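## Task

A wooden die sits loose on the upturned palm of the robot hand. Using only that hand, reorient it so the face with two pips points up; its spin about the vertical is irrelevant, and the reference image shows one acceptable way it can lie. The wrist camera, its post and the arm's last link count as part of the hand. If the die touches anything else or leaves the hand, the task fails. To finish, the die must be resting still on the palm or fingers, clear of the wrist, camera and post. The palm must face straight up. No hand motor may show "moving" or "overload" or be building toward a shutdown; motors that were dead from the start are ignored. Then declare the task complete. The hand is opened automatically after that, and the die must still show two on top while lying on the open hand. A result that only the robot's grip maintains does not count.

## Robot and tools

ROBOT. A six-joint UR-style arm carries a 16-motor right hand with index, middle, ring and thumb. Each digit ends in a grippy rubber cap; the rest of the hand is slippery. A wrist camera (cam_wrist) rides on the hand. There are also the cameras cam_head_left, cam_head_right, cam_high and cam_low (896x504 each); cam_wrist is 504x504.

FRAMES. The scene frame has its origin on the table top under the arm base, with +z up; looking along +x, +y is to the left. The hand point is a spot in front of the palm where thumb and first two fingertips would pinch. Its own axes: +z runs along the straightened fingers toward the tips, +x crosses the palm away from the thumb, and +y leaves the palm face. The palm surface sits at y = -0.062 m. Straight-finger knuckles are at z = -0.017 m, and the tips reach 0.139 m beyond that; bending moves the tips toward +y. "Palm straight up" means the hand point's +y axis points along scene +z. A rigid mast at the wrist can collide: x +0.05 to +0.10, z -0.16 to -0.11, extending to y = +0.06 m.

ROW FORMAT (24 numbers, all in [-1, 1]). Positions 1-6 are dx, dy, dz, rx, ry, rz. These are an offset of the hand point from its measured pose at the start of the action, expressed in the hand point's axes. 1.0 equals 0.6 m or 180 degrees, and rx, ry, rz form a single rotation vector. Every row in an action is measured from that same start pose, not from the previous row. In the first action of a call, the start is the pose last reported in this scene. Each control step, the commanded pose is clipped to within 100 mm and 16 degrees of the measured pose. Arm motion trails commands by about 0.17 s.

Positions 7-22 are absolute hinge goals for the 16 hand motors, scaled linearly between each hinge's stops. Each bracket gives degrees at +1, degrees at -1, and the value that makes the hinge straight. The order is: index_mcp, index_abd, index_pip, index_dip, middle_mcp, middle_abd, middle_pip, middle_dip, ring_mcp, ring_abd, ring_pip, ring_dip, thumb_cmc, thumb_axl, thumb_mcp, thumb_ipl.
- Finger _mcp curls the finger at the knuckle toward the palm (+128, -18; -0.75).
- Finger _abd swings it sideways away from the thumb (+60, -60; +0.00).
- Finger _pip bends the middle joint (+108, -29; -0.58).
- Finger _dip bends the last joint (+117, -21; -0.70).
- thumb_cmc brings the thumb from alongside the palm to in front of it (+120, -20; -0.71).
- thumb_axl rolls the thumb about its length (+140, -27; -0.68).
- thumb_mcp (+109, -69; -0.23) and thumb_ipl (+108, -77; -0.17) flex the thumb. They flex toward +z when thumb_axl is straight, and in the direction thumb_cmc swings when thumb_axl is near +0.40.

Position 23 is current_limit: the cap on every motor's current, linear from 0 mA at -1 to 550 mA at +1, minimum 11 mA. A low cap also slows hinges and may leave a finger too weak to lift. Position 24 is speed: set-points move at (speed+1)/2 of 5.9 rad/s, minimum 0.001 of that. Both start at +0.4 and -0.6 and keep whatever was last sent.

TOOLS.
- execute_actions(actions): actions is a list of actions. Each action is a table of up to 15 rows, one row per 1/30 s control step, so an action lasts 0.5 s. A short table repeats its final row for the remaining steps. An empty list just returns state and images.
- move(target, speed, stop_force, blocking): target is one row. Its pose part is an offset from the last reported pose, in hand point axes; its hand numbers are sent at the start. The hand point travels a straight line for 0.5-10 s. speed is in m/s, 0.002-0.5, default 0.25, and turning is capped at twice that in rad/s. stop_force (9-40 N, not within the first 0.2 s) ends the path when push against the motion rises that much; it is unreliable on rotating moves. Omit it when backing off a contact. blocking=false returns after 0.5 s and cannot be combined with stop_force. Until such a move reports its end, use wait or stop before other motion calls. The result's move: line gives the ending (done, off_target, moving, held, fault, contact), any limits=paced or limits=held, and the distance from target.
- wait(seconds): 0 to 10 s, with the last command held.
- stop(): brakes a running move.
- zoom_image(camera, region): region is [x0, y0, x1, y1] in pixels, at most 504x504.
- show_instructions(): shows the reference images.
- read_manual(section): returns the licence text; "licences" is the only section.
- finished_scene(scene): ends scene 1 or 2, irreversibly.

RESULTS. The state line gives end_effector_position (m) and end_effector_quat_wxyz, plus velocities, all in the scene frame. "Hand target" is the pose the controller is currently driving toward. "pose unreachable" means the clearance check altered or blocked the command. Hand entries follow motor order:
- hand_goal: the goals as written.
- hand_measured: actual hinge positions.
- hand_current_ma: positive values push toward -1.
- hand_state: moving, goal, blocked or overload.
Wrist force and torque are given in end-effector axes. They saturate near 50 N, carry offsets up to about 4 N, and "no reading" is harmless. Joint torque readings are noisy and offset.

CAUTIONS. A finger presses only while its goal lies past the contact surface. A motor at 495 mA or more accumulates seconds; after 5 s it shuts off for 10 s. A torque fault (wrist load limits 26.6 N m, other joints 142 N m) or any outside force reaching 150 N halts the arm for 10 s and skips the rest of the call. After a HAND FAULT line, the reply's remaining calls are not run. Motors heat while loaded: MOTOR HOT appears at 70 °C, and an over-temperature stop comes at 85 °C. Time passes while you compose replies. Occasional nudges may disturb the die. Never let the die fall, touch anything but the hand, or be knocked off the table. Move gently and keep the palm level before declaring completion.

Each tool is called after "Emit:" by a JSON object that holds its "op" and its "data".

Reference images:

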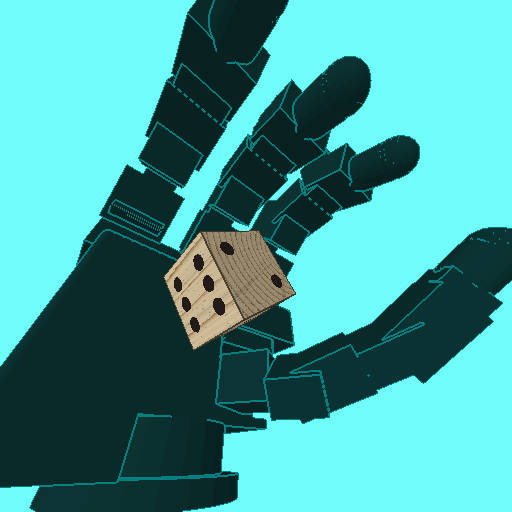

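## Session

Emit:
{"op": "execute_actions", "data": {"actions": []}}

Scene clock: 0.00 s.
end_effector_position=(+0.5993, +0.0785, +0.5162) hand_goal=(-0.046, +0.000, +0.008, -0.280, -0.046, +0.000, +0.008, -0.280, -0.046, +0.000, +0.008, -0.280, +0.104, -0.266, -0.032, +0.018) hand_measured=(-0.062, +0.000, +0.006, -0.282, -0.060, +0.000, +0.006, -0.282, -0.060, +0.000, +0.006, -0.282, +0.092, -0.270, -0.034, +0.016) hand_current_ma=(-80, +0, -12, -13, -77, +0, -12, -12, -80, +0, -13, -13, -62, -25, -12, -11) hand_state=(goal, goal, goal, goal, goal, goal, goal, goal, goal, goal, goal, goal, goal, goal, goal, goal) hand_current_limit=0.40 hand_speed=-0.60 end_effector_quat_wxyz=(+0.509, +0.447, +0.525, +0.515) end_effector_velocity=(-0.000, +0.001, -0.000) end_effector_angular_velocity=(-0.000, +0.001, +0.001)
Joint positions: [-0.18  -1.2    2.208 -4.193 -1.325 -0.058]
Joint velocities: [ 0.001  0.     0.001  0.     0.    -0.   ]
Joint torques (N m, as the arm reports them, + toward a larger angle): no reading
Motor temperatures (°C, as the motors report them): [21 21 22 28 31 28]
Wrist force (N, on the end effector, along its own x y z axes, offset not removed): no reading
Wrist torque (N m, same axes, about the end effector's origin, offset not removed): no reading
Hand target: +0.599, +0.078, +0.516; +0.509, +0.447, +0.525, +0.515

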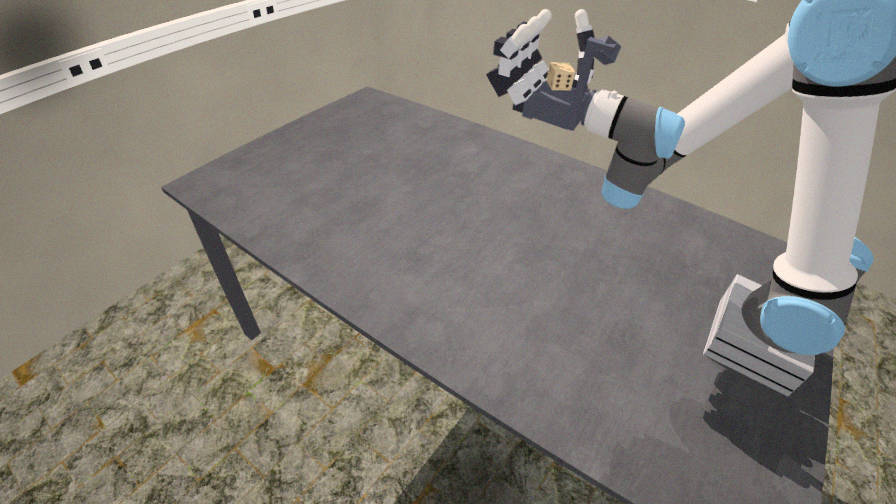

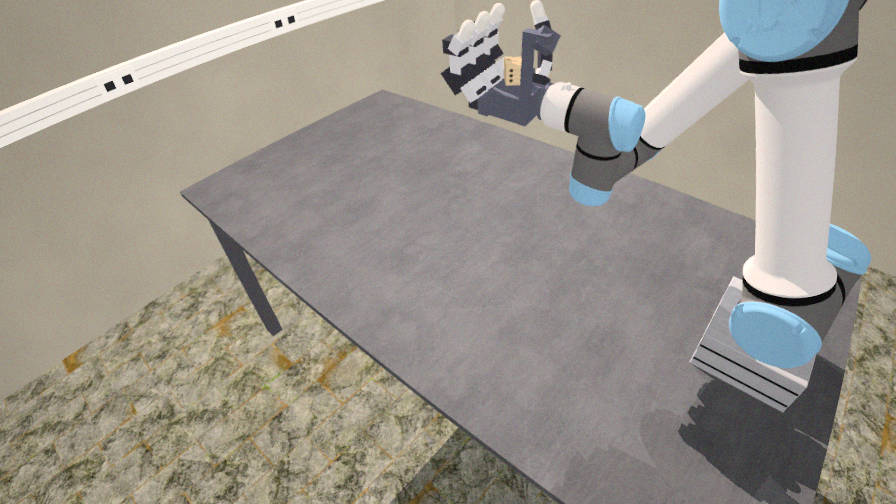

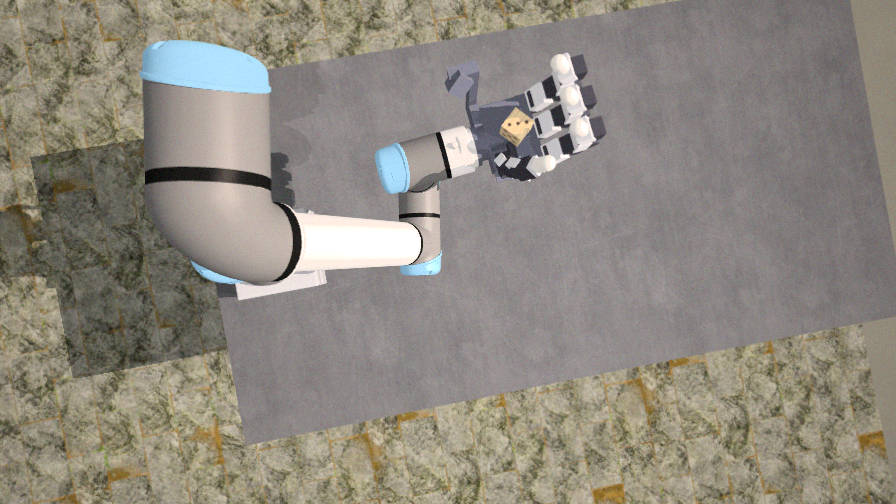

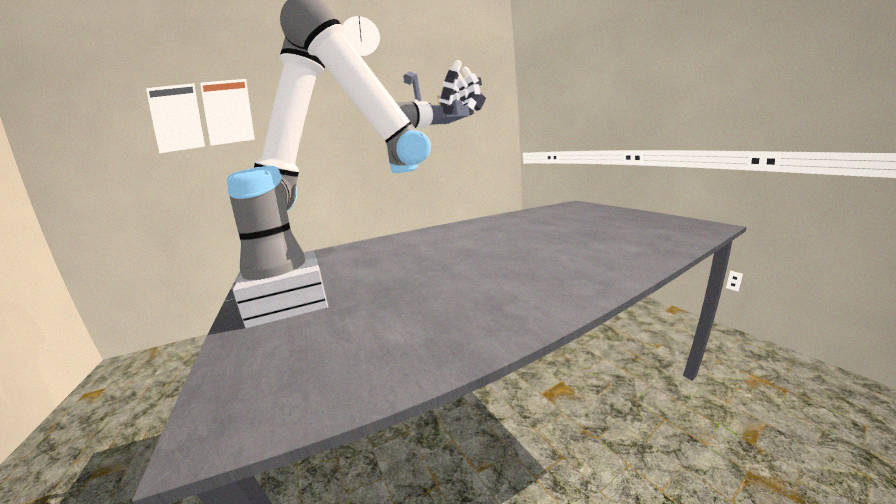

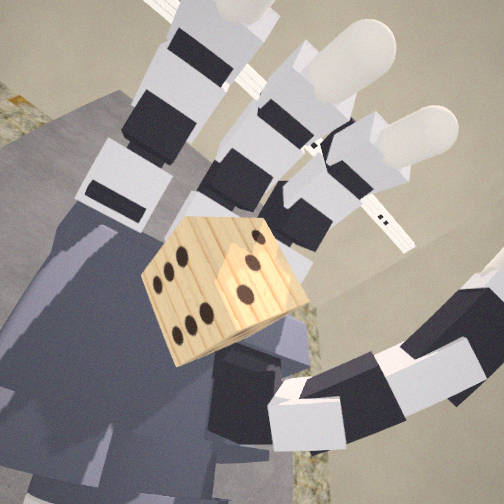

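Emit:
{"op": "zoom_image", "data": {"camera": "cam_head_left", "region": [480, 0, 640, 140]}}

Emit:
{"op": "zoom_image", "data": {"camera": "cam_head_right", "region": [430, 0, 590, 140]}}

Emit:
{"op": "zoom_image", "data": {"camera": "cam_high", "region": [430, 40, 630, 190]}}

Region (480, 0, 640, 140) of cam_head_left's 896x504 image, scaled by 3.150, with more detail than that image has; it fills the top 441 rows of this view, and the rest is white.

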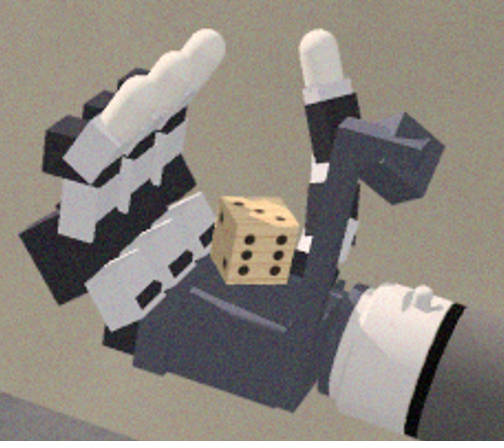

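Region (430, 0, 590, 140) of cam_head_right's 896x504 image, scaled by 3.150, with more detail than that image has; it fills the top 441 rows of this view, and the rest is white.

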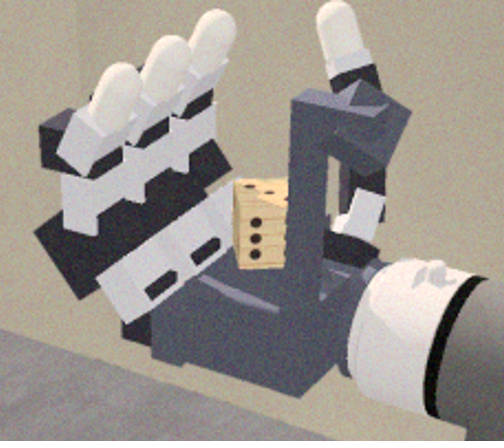

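Region (430, 40, 630, 190) of cam_high's 896x504 image, scaled by 2.520, with more detail than that image has; it fills the top 378 rows of this view, and the rest is white.

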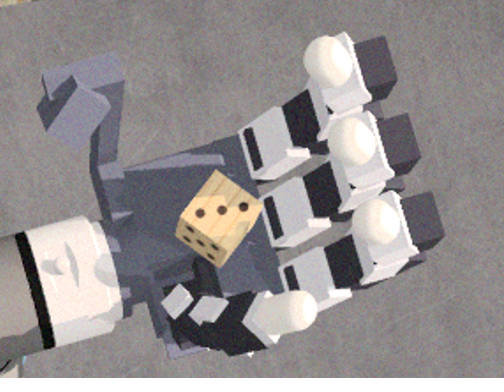

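Emit:
{"op": "zoom_image", "data": {"camera": "cam_high", "region": [490, 100, 550, 155]}}

Emit:
{"op": "zoom_image", "data": {"camera": "cam_head_left", "region": [535, 55, 585, 100]}}

Region (490, 100, 550, 155) of cam_high's 896x504 image, scaled by 8.400, with more detail than that image has; it fills the top 462 rows of this view, and the rest is white.

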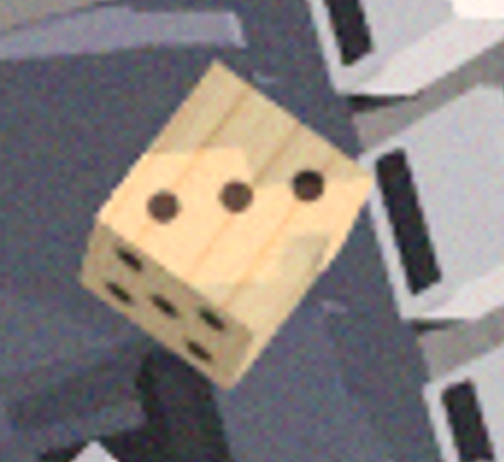

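Region (535, 55, 585, 100) of cam_head_left's 896x504 image, scaled by 10.080, with more detail than that image has; it fills the top 454 rows of this view, and the rest is white.

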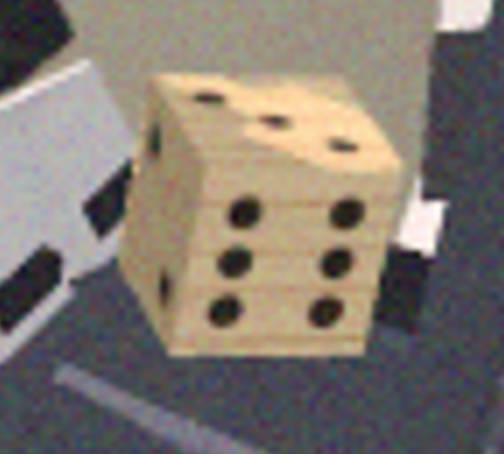

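Emit:
{"op": "move", "data": {"target": [0,0,0,0.17,0,0,-0.75,0,0.7,-0.5,-0.75,0,0.7,-0.5,-0.75,0,0.7,-0.5,0.104,-0.266,-0.032,0.018,0.4,-0.4], "speed": 0.15}}

Scene clock: 17.00 s.
end_effector_position=(+0.5992, +0.0785, +0.5162) hand_goal=(-0.750, +0.000, +0.700, -0.500, -0.750, +0.000, +0.700, -0.500, -0.750, +0.000, +0.700, -0.500, +0.104, -0.266, -0.032, +0.018) hand_measured=(-0.758, +0.000, +0.696, -0.498, -0.758, +0.000, +0.696, -0.498, -0.758, +0.000, +0.696, -0.498, +0.092, -0.270, -0.032, +0.016) hand_current_ma=(-41, +0, -22, +14, -49, +0, -26, +11, -45, +0, -23, +14, -58, -25, +2, -8) hand_state=(goal, goal, goal, goal, goal, goal, goal, goal, goal, goal, goal, goal, goal, goal, goal, goal) hand_current_limit=0.40 hand_speed=-0.40 end_effector_quat_wxyz=(+0.373, +0.565, +0.642, +0.359) end_effector_velocity=(+0.000, -0.001, +0.000) end_effector_angular_velocity=(-0.000, +0.009, -0.001)
Joint positions: [-0.168 -1.642  2.237 -3.239 -1.399 -0.171]
Joint velocities: [-0.001 -0.005 -0.004  0.018 -0.001 -0.001]
Joint torques (N m, as the arm reports them, + toward a larger angle): [  6.82 -26.02 -27.84  -1.92  -1.51  -2.24]
Motor temperatures (°C, as the motors report them): [21 21 22 28 31 28]
Wrist force (N, on the end effector, along its own x y z axes, offset not removed): [-2.4 -3.6 -0.9]
Wrist torque (N m, same axes, about the end effector's origin, offset not removed): [-0.49 0.22 -0.38]
Hand target: +0.599, +0.079, +0.516; +0.372, +0.565, +0.643, +0.359
Off the commanded pose: 0.000 m, 0 deg.
move: done

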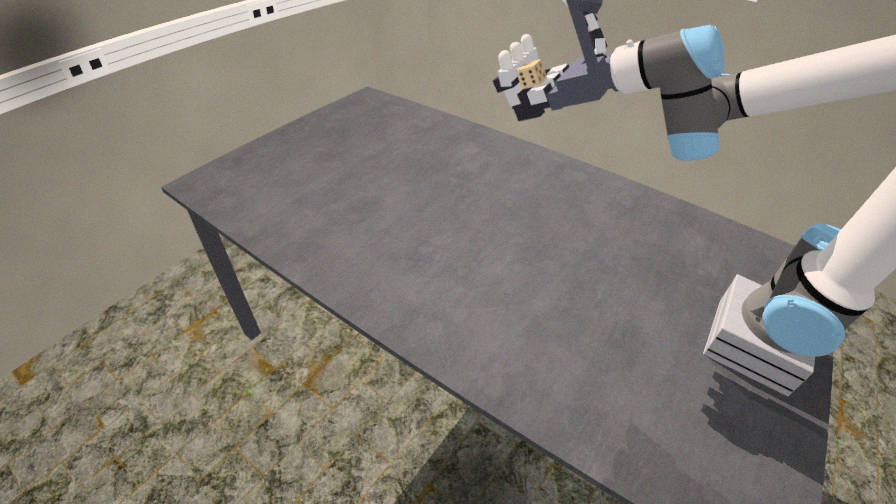

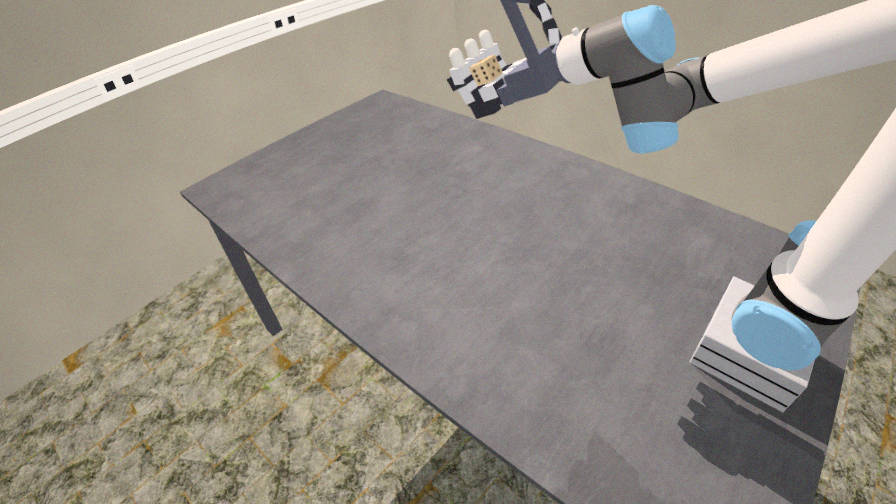

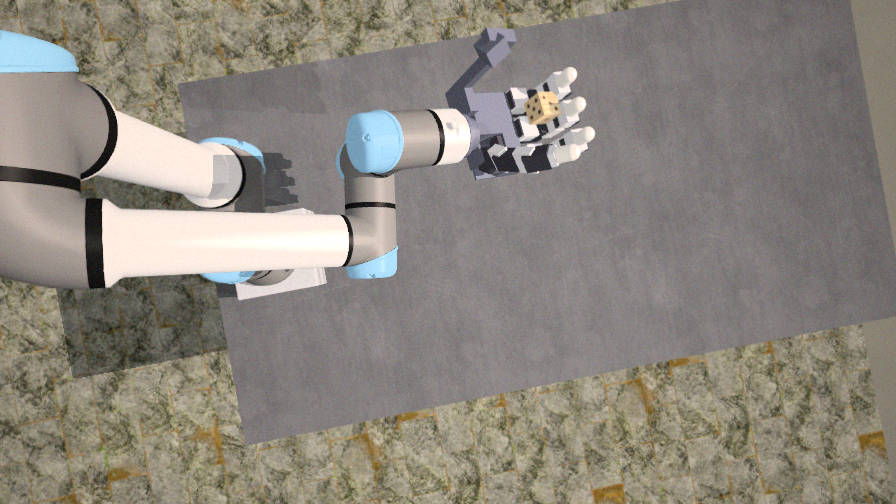

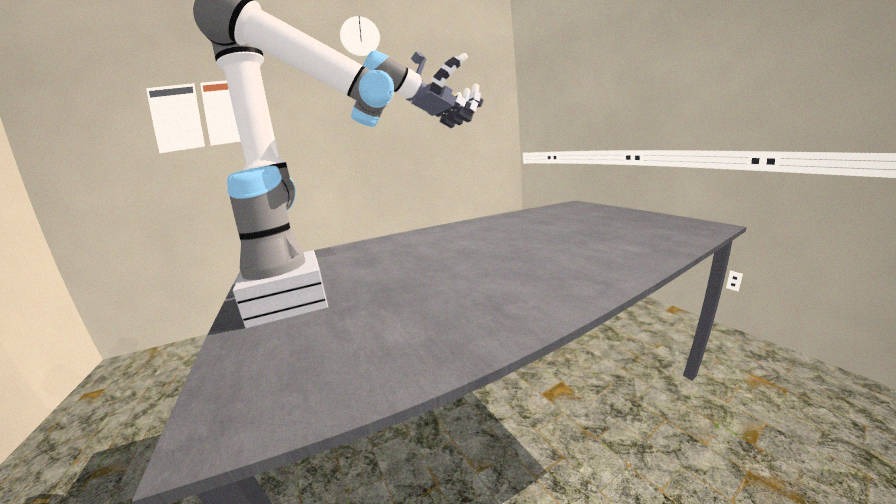

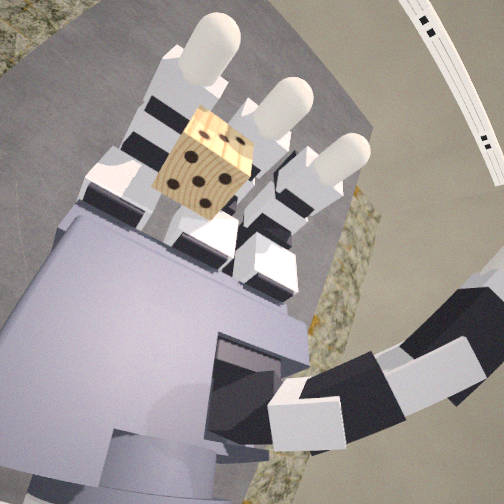

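Emit:
{"op": "move", "data": {"target": [0,0,0,-0.17,0,0,0.35,0,0.6,-0.4,0.35,0,0.6,-0.4,0.35,0,0.6,-0.4,0.104,-0.266,-0.032,0.018,0.4,-0.3], "speed": 0.15}}

Scene clock: 21.80 s.
end_effector_position=(+0.5992, +0.0785, +0.5162) hand_goal=(+0.350, +0.000, +0.600, -0.400, +0.350, +0.000, +0.600, -0.400, +0.350, +0.000, +0.600, -0.400, +0.104, -0.266, -0.032, +0.018) hand_measured=(+0.310, +0.000, +0.598, -0.402, +0.346, +0.000, +0.602, -0.402, +0.348, +0.000, +0.602, -0.402, +0.092, -0.266, -0.034, +0.018) hand_current_ma=(-212, +0, -13, -12, -20, +0, +5, -11, -15, +0, +6, -11, -57, +2, -13, -8) hand_state=(blocked, goal, goal, goal, goal, goal, goal, goal, goal, goal, goal, goal, goal, goal, goal, goal) hand_current_limit=0.40 hand_speed=-0.30 end_effector_quat_wxyz=(+0.509, +0.447, +0.525, +0.515) end_effector_velocity=(+0.000, +0.001, +0.000) end_effector_angular_velocity=(+0.001, -0.011, +0.001)
Joint positions: [-0.181 -1.2    2.208 -4.193 -1.324 -0.058]
Joint velocities: [ 0.002  0.009 -0.006 -0.014 -0.001  0.003]
Joint torques (N m, as the arm reports them, + toward a larger angle): [  7.29 -22.09 -17.79  -4.09  -1.82   1.76]
Motor temperatures (°C, as the motors report them): [21 21 22 28 31 28]
Wrist force (N, on the end effector, along its own x y z axes, offset not removed): [0.8 1.9 -1.3]
Wrist torque (N m, same axes, about the end effector's origin, offset not removed): [0.06 -0.10 0.05]
Hand target: +0.599, +0.078, +0.516; +0.509, +0.447, +0.525, +0.515
Off the commanded pose: 0.000 m, 0 deg.
move: done

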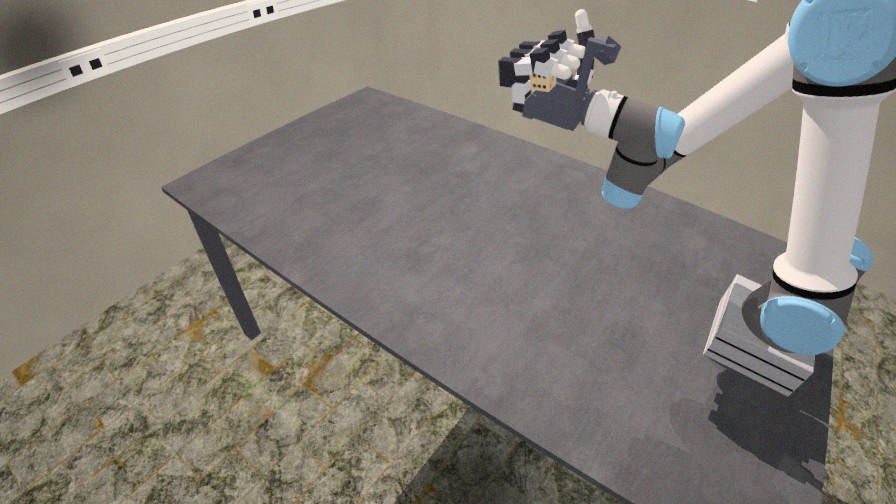

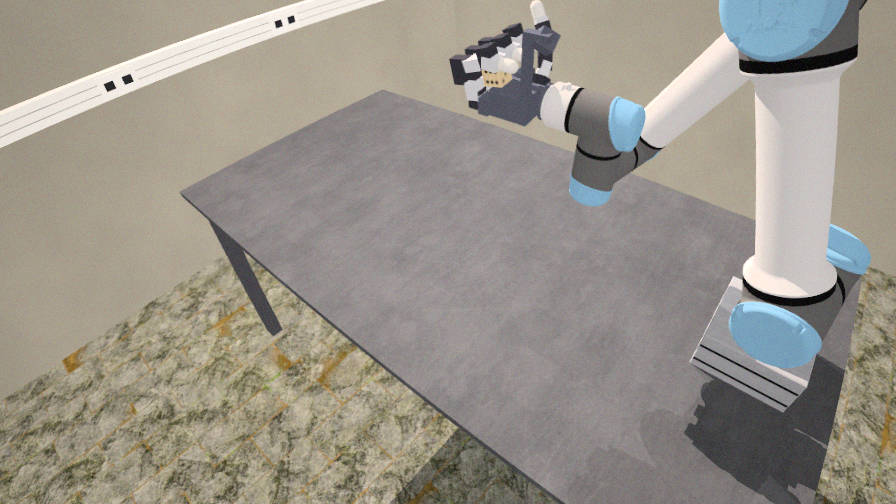

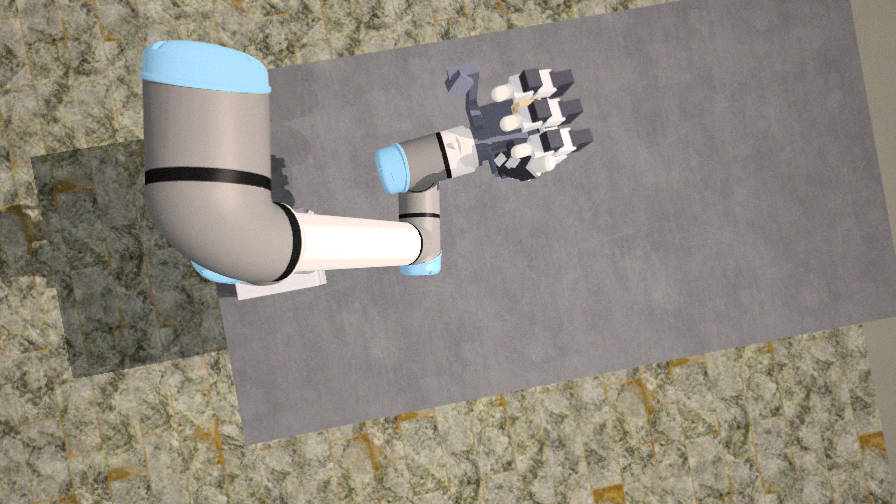

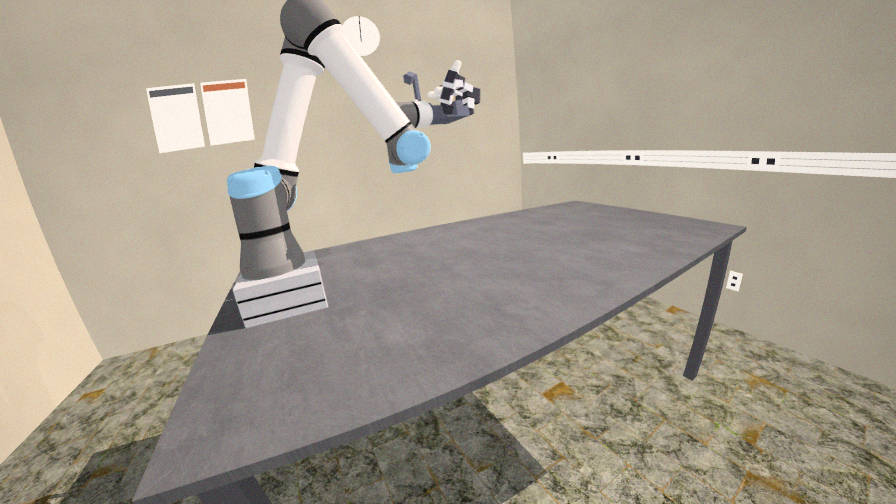

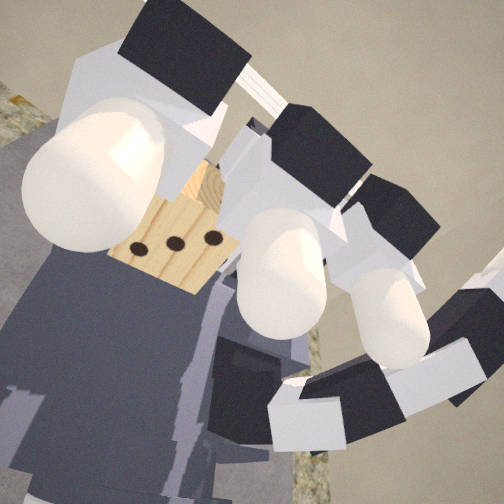

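Open pip first (keep mcp), then see.

Emit:
{"op": "move", "data": {"target": [0,0,0,0,0,0,0.2,0,-0.5,-0.6,0.2,0,-0.5,-0.6,0.2,0,-0.5,-0.6,0.104,-0.266,-0.032,0.018,0.4,-0.3]}}

Scene clock: 26.37 s.
end_effector_position=(+0.5992, +0.0786, +0.5162) hand_goal=(+0.200, +0.000, -0.500, -0.600, +0.200, +0.000, -0.500, -0.600, +0.200, +0.000, -0.500, -0.600, +0.104, -0.266, -0.032, +0.018) hand_measured=(+0.198, +0.000, -0.498, -0.598, +0.198, +0.000, -0.498, -0.598, +0.198, +0.000, -0.498, -0.598, +0.092, -0.266, -0.034, +0.018) hand_current_ma=(-13, +0, +9, +15, -13, +0, +9, +14, -14, +0, +10, +15, -57, +2, -13, -8) hand_state=(goal, goal, goal, goal, goal, goal, goal, goal, goal, goal, goal, goal, goal, goal, goal, goal) hand_current_limit=0.40 hand_speed=-0.30 end_effector_quat_wxyz=(+0.509, +0.447, +0.525, +0.515) end_effector_velocity=(-0.001, +0.001, +0.001) end_effector_angular_velocity=(-0.000, -0.002, +0.002)
Joint positions: [-0.18  -1.2    2.208 -4.193 -1.324 -0.058]
Joint velocities: [ 0.001 -0.001 -0.    -0.001  0.001 -0.   ]
Joint torques (N m, as the arm reports them, + toward a larger angle): [ -7.1  -38.32  -6.42  -0.72   1.93  -2.24]
Motor temperatures (°C, as the motors report them): [21 21 22 28 31 28]
Wrist force (N, on the end effector, along its own x y z axes, offset not removed): [1.2 -2.4 0.7]
Wrist torque (N m, same axes, about the end effector's origin, offset not removed): [-0.62 -0.29 -0.04]
Hand target: +0.599, +0.079, +0.516; +0.509, +0.447, +0.525, +0.515
Off the commanded pose: 0.000 m, 0 deg.
move: done

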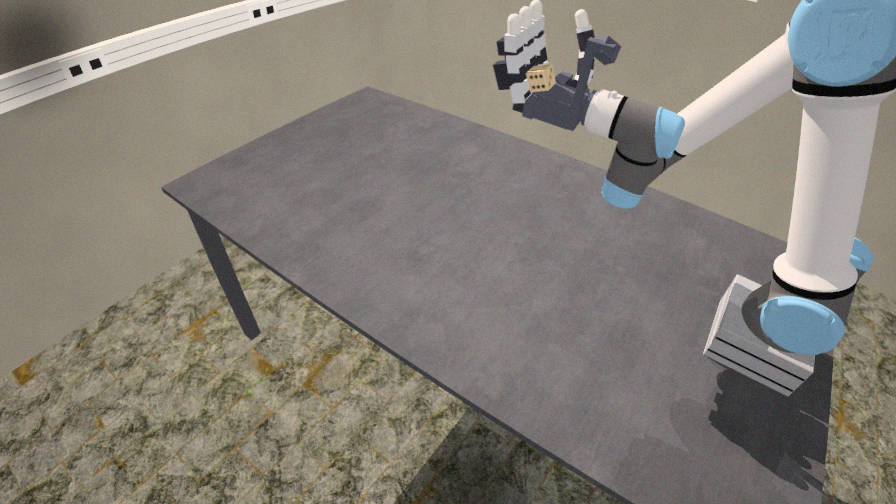

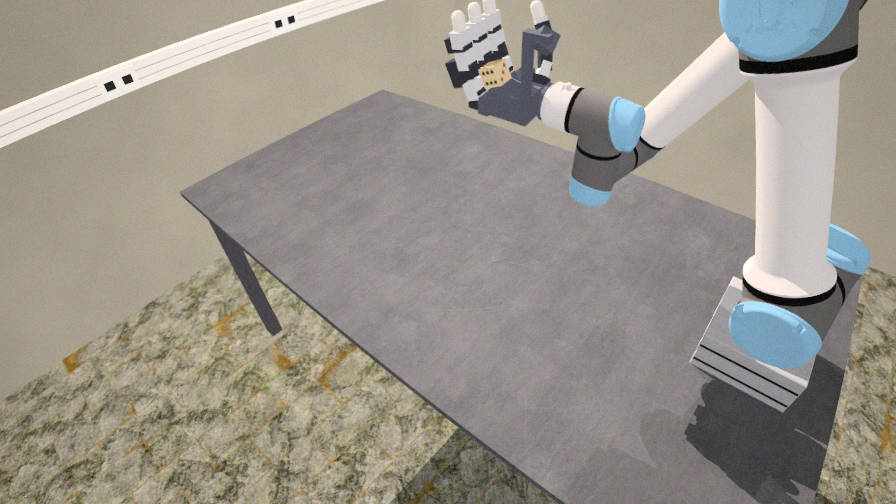

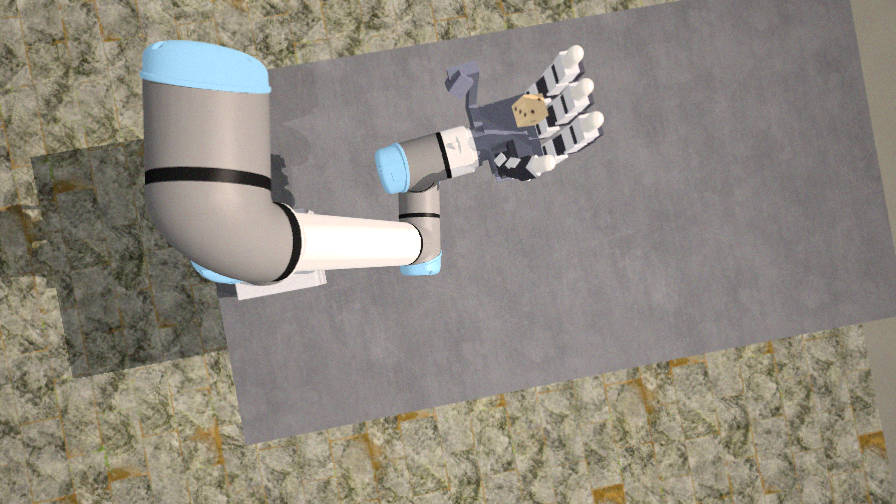

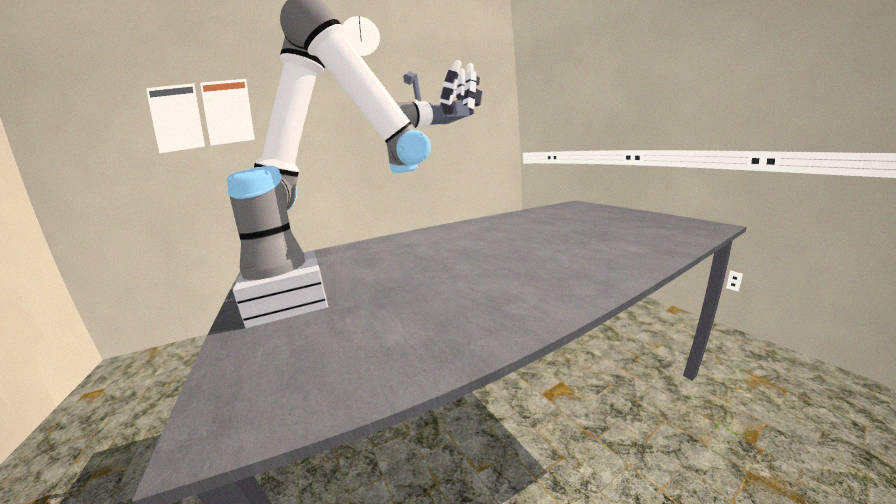

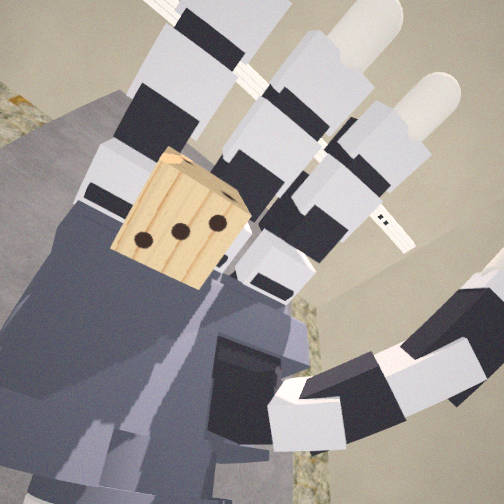

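Emit:
{"op": "move", "data": {"target": [0,0,0,0,0,0,0.6,0,-0.5,-0.6,0.6,0,-0.5,-0.6,0.2,0,-0.5,-0.6,0.104,-0.266,-0.032,0.018,0.4,-0.5]}}

Emit:
{"op": "move", "data": {"target": [0,0,0,0,0,0,0.1,0,-0.5,-0.6,0.1,0,-0.5,-0.6,0.1,0,-0.5,-0.6,0.104,-0.266,-0.032,0.018,0.4,-0.5]}}

Scene clock: 30.70 s.
end_effector_position=(+0.5992, +0.0785, +0.5162) hand_goal=(+0.600, +0.000, -0.500, -0.600, +0.600, +0.000, -0.500, -0.600, +0.200, +0.000, -0.500, -0.600, +0.104, -0.266, -0.032, +0.018) hand_measured=(+0.600, +0.000, -0.498, -0.598, +0.598, +0.000, -0.498, -0.598, +0.198, +0.000, -0.498, -0.598, +0.092, -0.266, -0.034, +0.018) hand_current_ma=(-4, +0, +7, +14, -9, +0, +7, +13, -14, +0, +10, +15, -57, +2, -13, -8) hand_state=(goal, goal, goal, goal, goal, goal, goal, goal, goal, goal, goal, goal, goal, goal, goal, goal) hand_current_limit=0.40 hand_speed=-0.50 end_effector_quat_wxyz=(+0.509, +0.447, +0.525, +0.515) end_effector_velocity=(+0.000, -0.001, -0.000) end_effector_angular_velocity=(-0.000, +0.001, -0.002)
Joint positions: [-0.181 -1.2    2.208 -4.193 -1.324 -0.058]
Joint velocities: [-0.002  0.001 -0.     0.001  0.    -0.   ]
Joint torques (N m, as the arm reports them, + toward a larger angle): [ -2.27 -36.35  -7.84  -1.51   1.84  -2.06]
Motor temperatures (°C, as the motors report them): [21 21 22 28 31 28]
Wrist force (N, on the end effector, along its own x y z axes, offset not removed): [0.1 -0.5 -0.6]
Wrist torque (N m, same axes, about the end effector's origin, offset not removed): [-0.51 -0.03 -0.10]
Hand target: +0.599, +0.079, +0.516; +0.509, +0.447, +0.525, +0.515
Off the commanded pose: 0.000 m, 0 deg.
move: done

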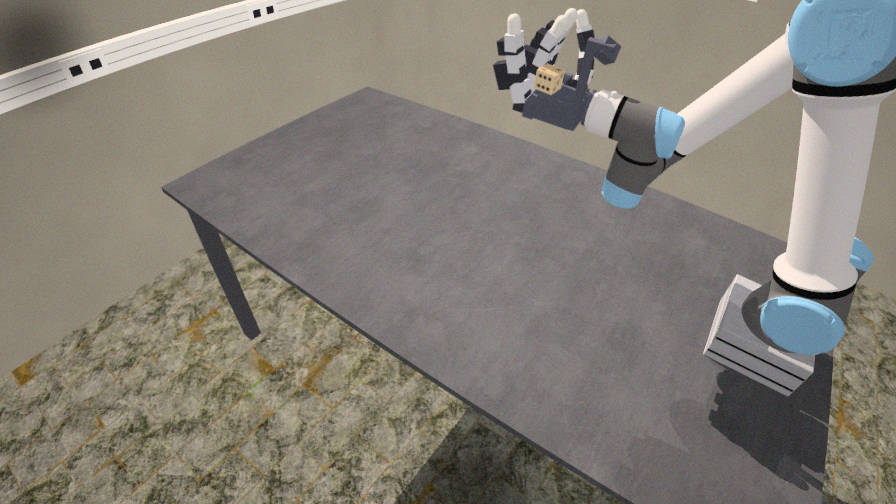

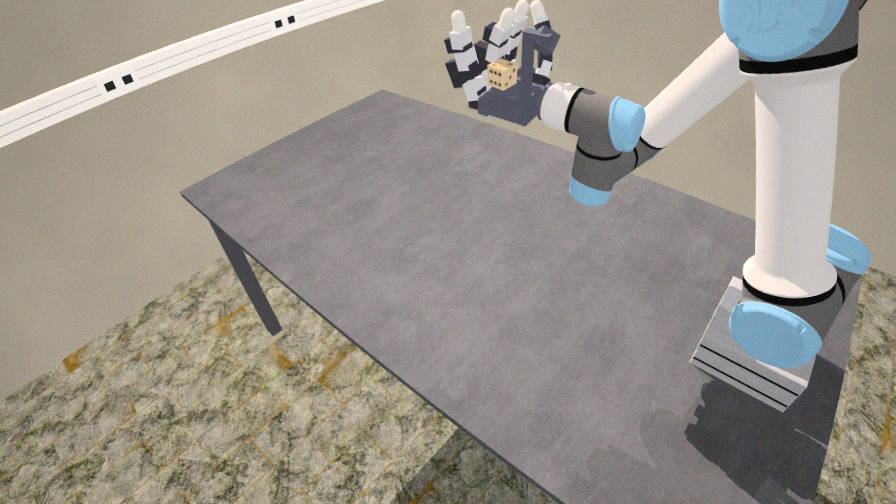

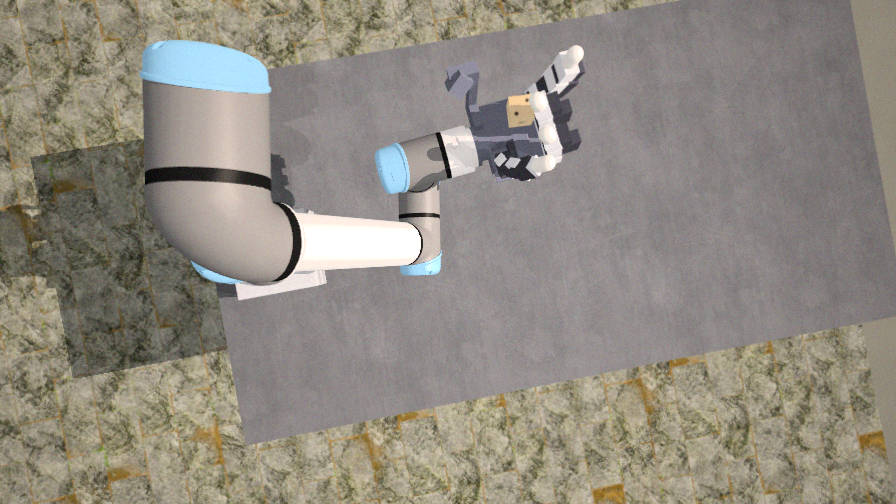

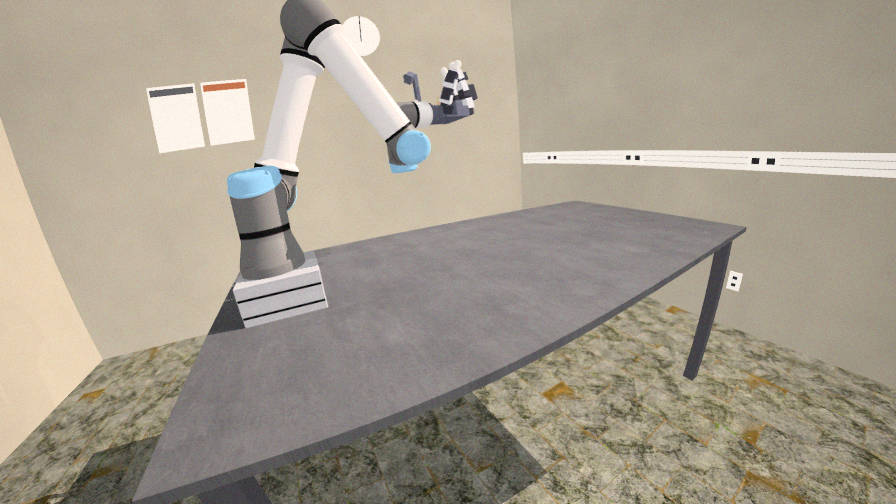

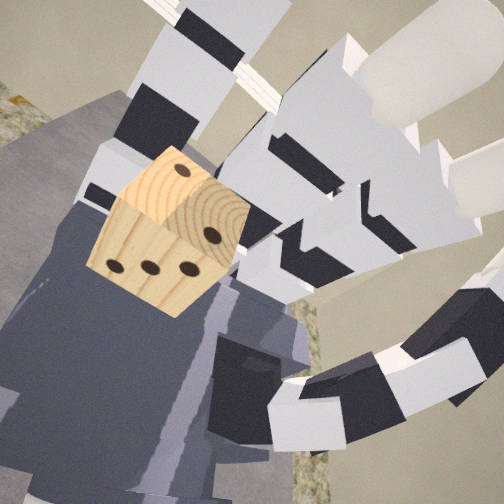

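Scene clock: 31.53 s.
end_effector_position=(+0.5992, +0.0785, +0.5162) hand_goal=(+0.100, +0.000, -0.500, -0.600, +0.100, +0.000, -0.500, -0.600, +0.100, +0.000, -0.500, -0.600, +0.104, -0.266, -0.032, +0.018) hand_measured=(+0.096, +0.000, -0.498, -0.598, +0.096, +0.000, -0.498, -0.598, +0.096, +0.000, -0.498, -0.598, +0.092, -0.266, -0.034, +0.018) hand_current_ma=(-21, +0, +5, +14, -20, +0, +6, +13, -21, +0, +6, +14, -57, +2, -12, -8) hand_state=(goal, goal, goal, goal, goal, goal, goal, goal, goal, goal, goal, goal, goal, goal, goal, goal) hand_current_limit=0.40 hand_speed=-0.50 end_effector_quat_wxyz=(+0.509, +0.447, +0.525, +0.515) end_effector_velocity=(+0.000, +0.000, -0.000) end_effector_angular_velocity=(-0.000, +0.000, +0.002)
Joint positions: [-0.181 -1.2    2.208 -4.193 -1.324 -0.058]
Joint velocities: [-0.     0.     0.     0.     0.002 -0.   ]
Joint torques (N m, as the arm reports them, + toward a larger angle): [ -2.33 -37.65  -8.24  -1.38   1.64  -2.04]
Motor temperatures (°C, as the motors report them): [21 21 22 28 31 28]
Wrist force (N, on the end effector, along its own x y z axes, offset not removed): [-0.4 -3.3 -0.8]
Wrist torque (N m, same axes, about the end effector's origin, offset not removed): [-0.81 -0.07 -0.21]
Hand target: +0.599, +0.079, +0.516; +0.509, +0.447, +0.525, +0.515
Off the commanded pose: 0.000 m, 0 deg.
move: done

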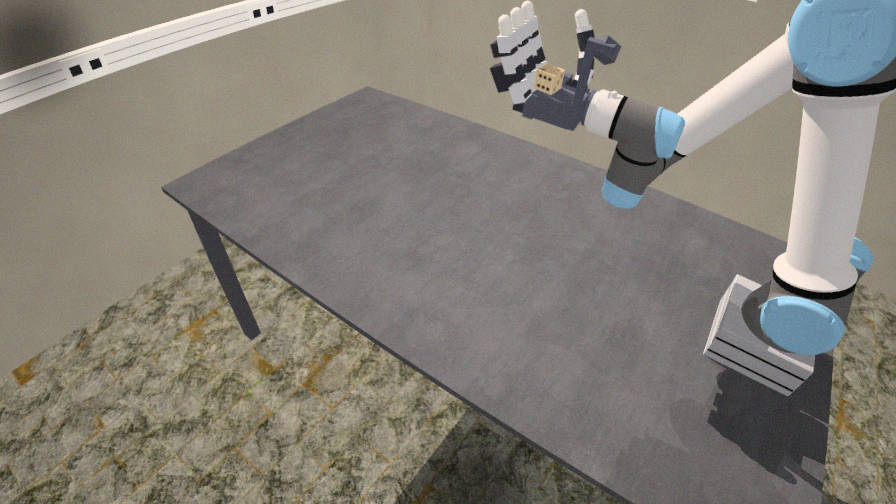

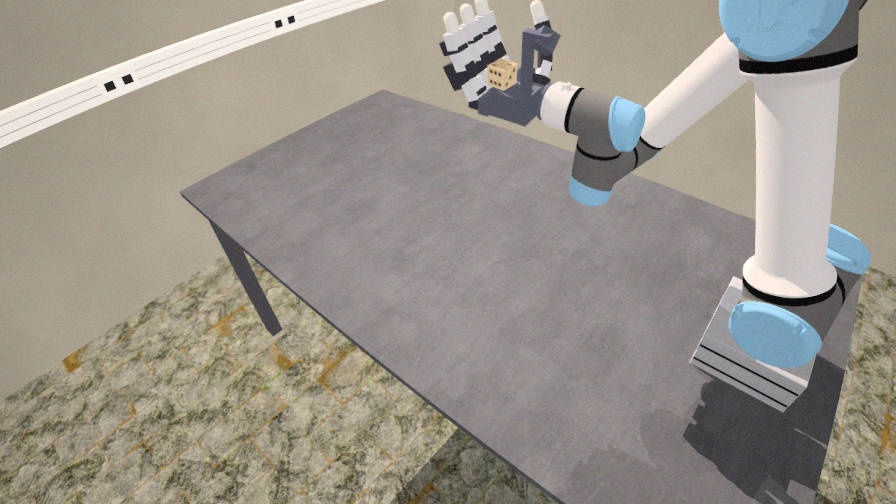

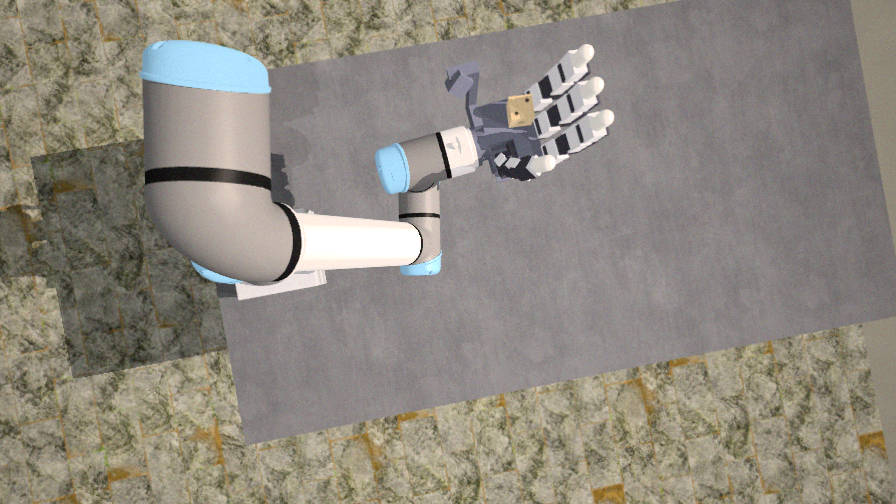

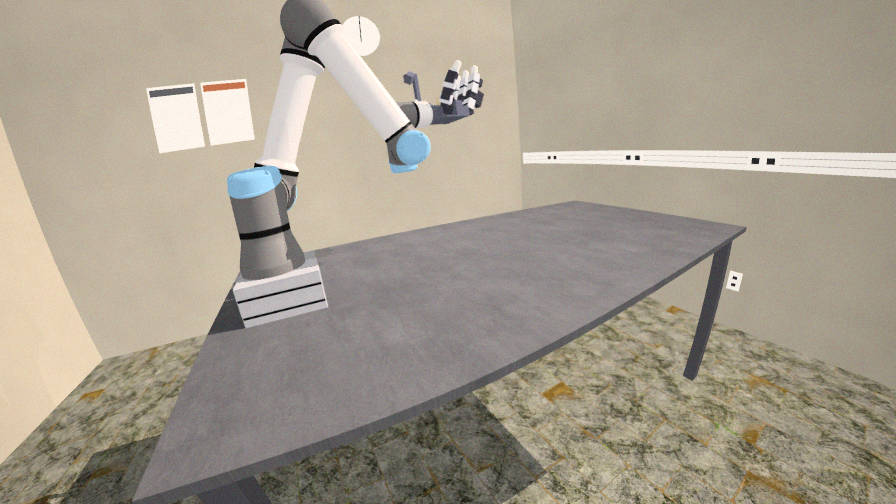

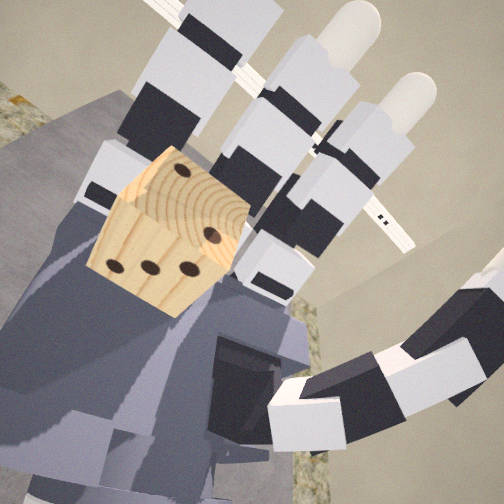

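Emit:
{"op": "finished_scene", "data": {"scene": 1}}

The scene is finished: the task was done.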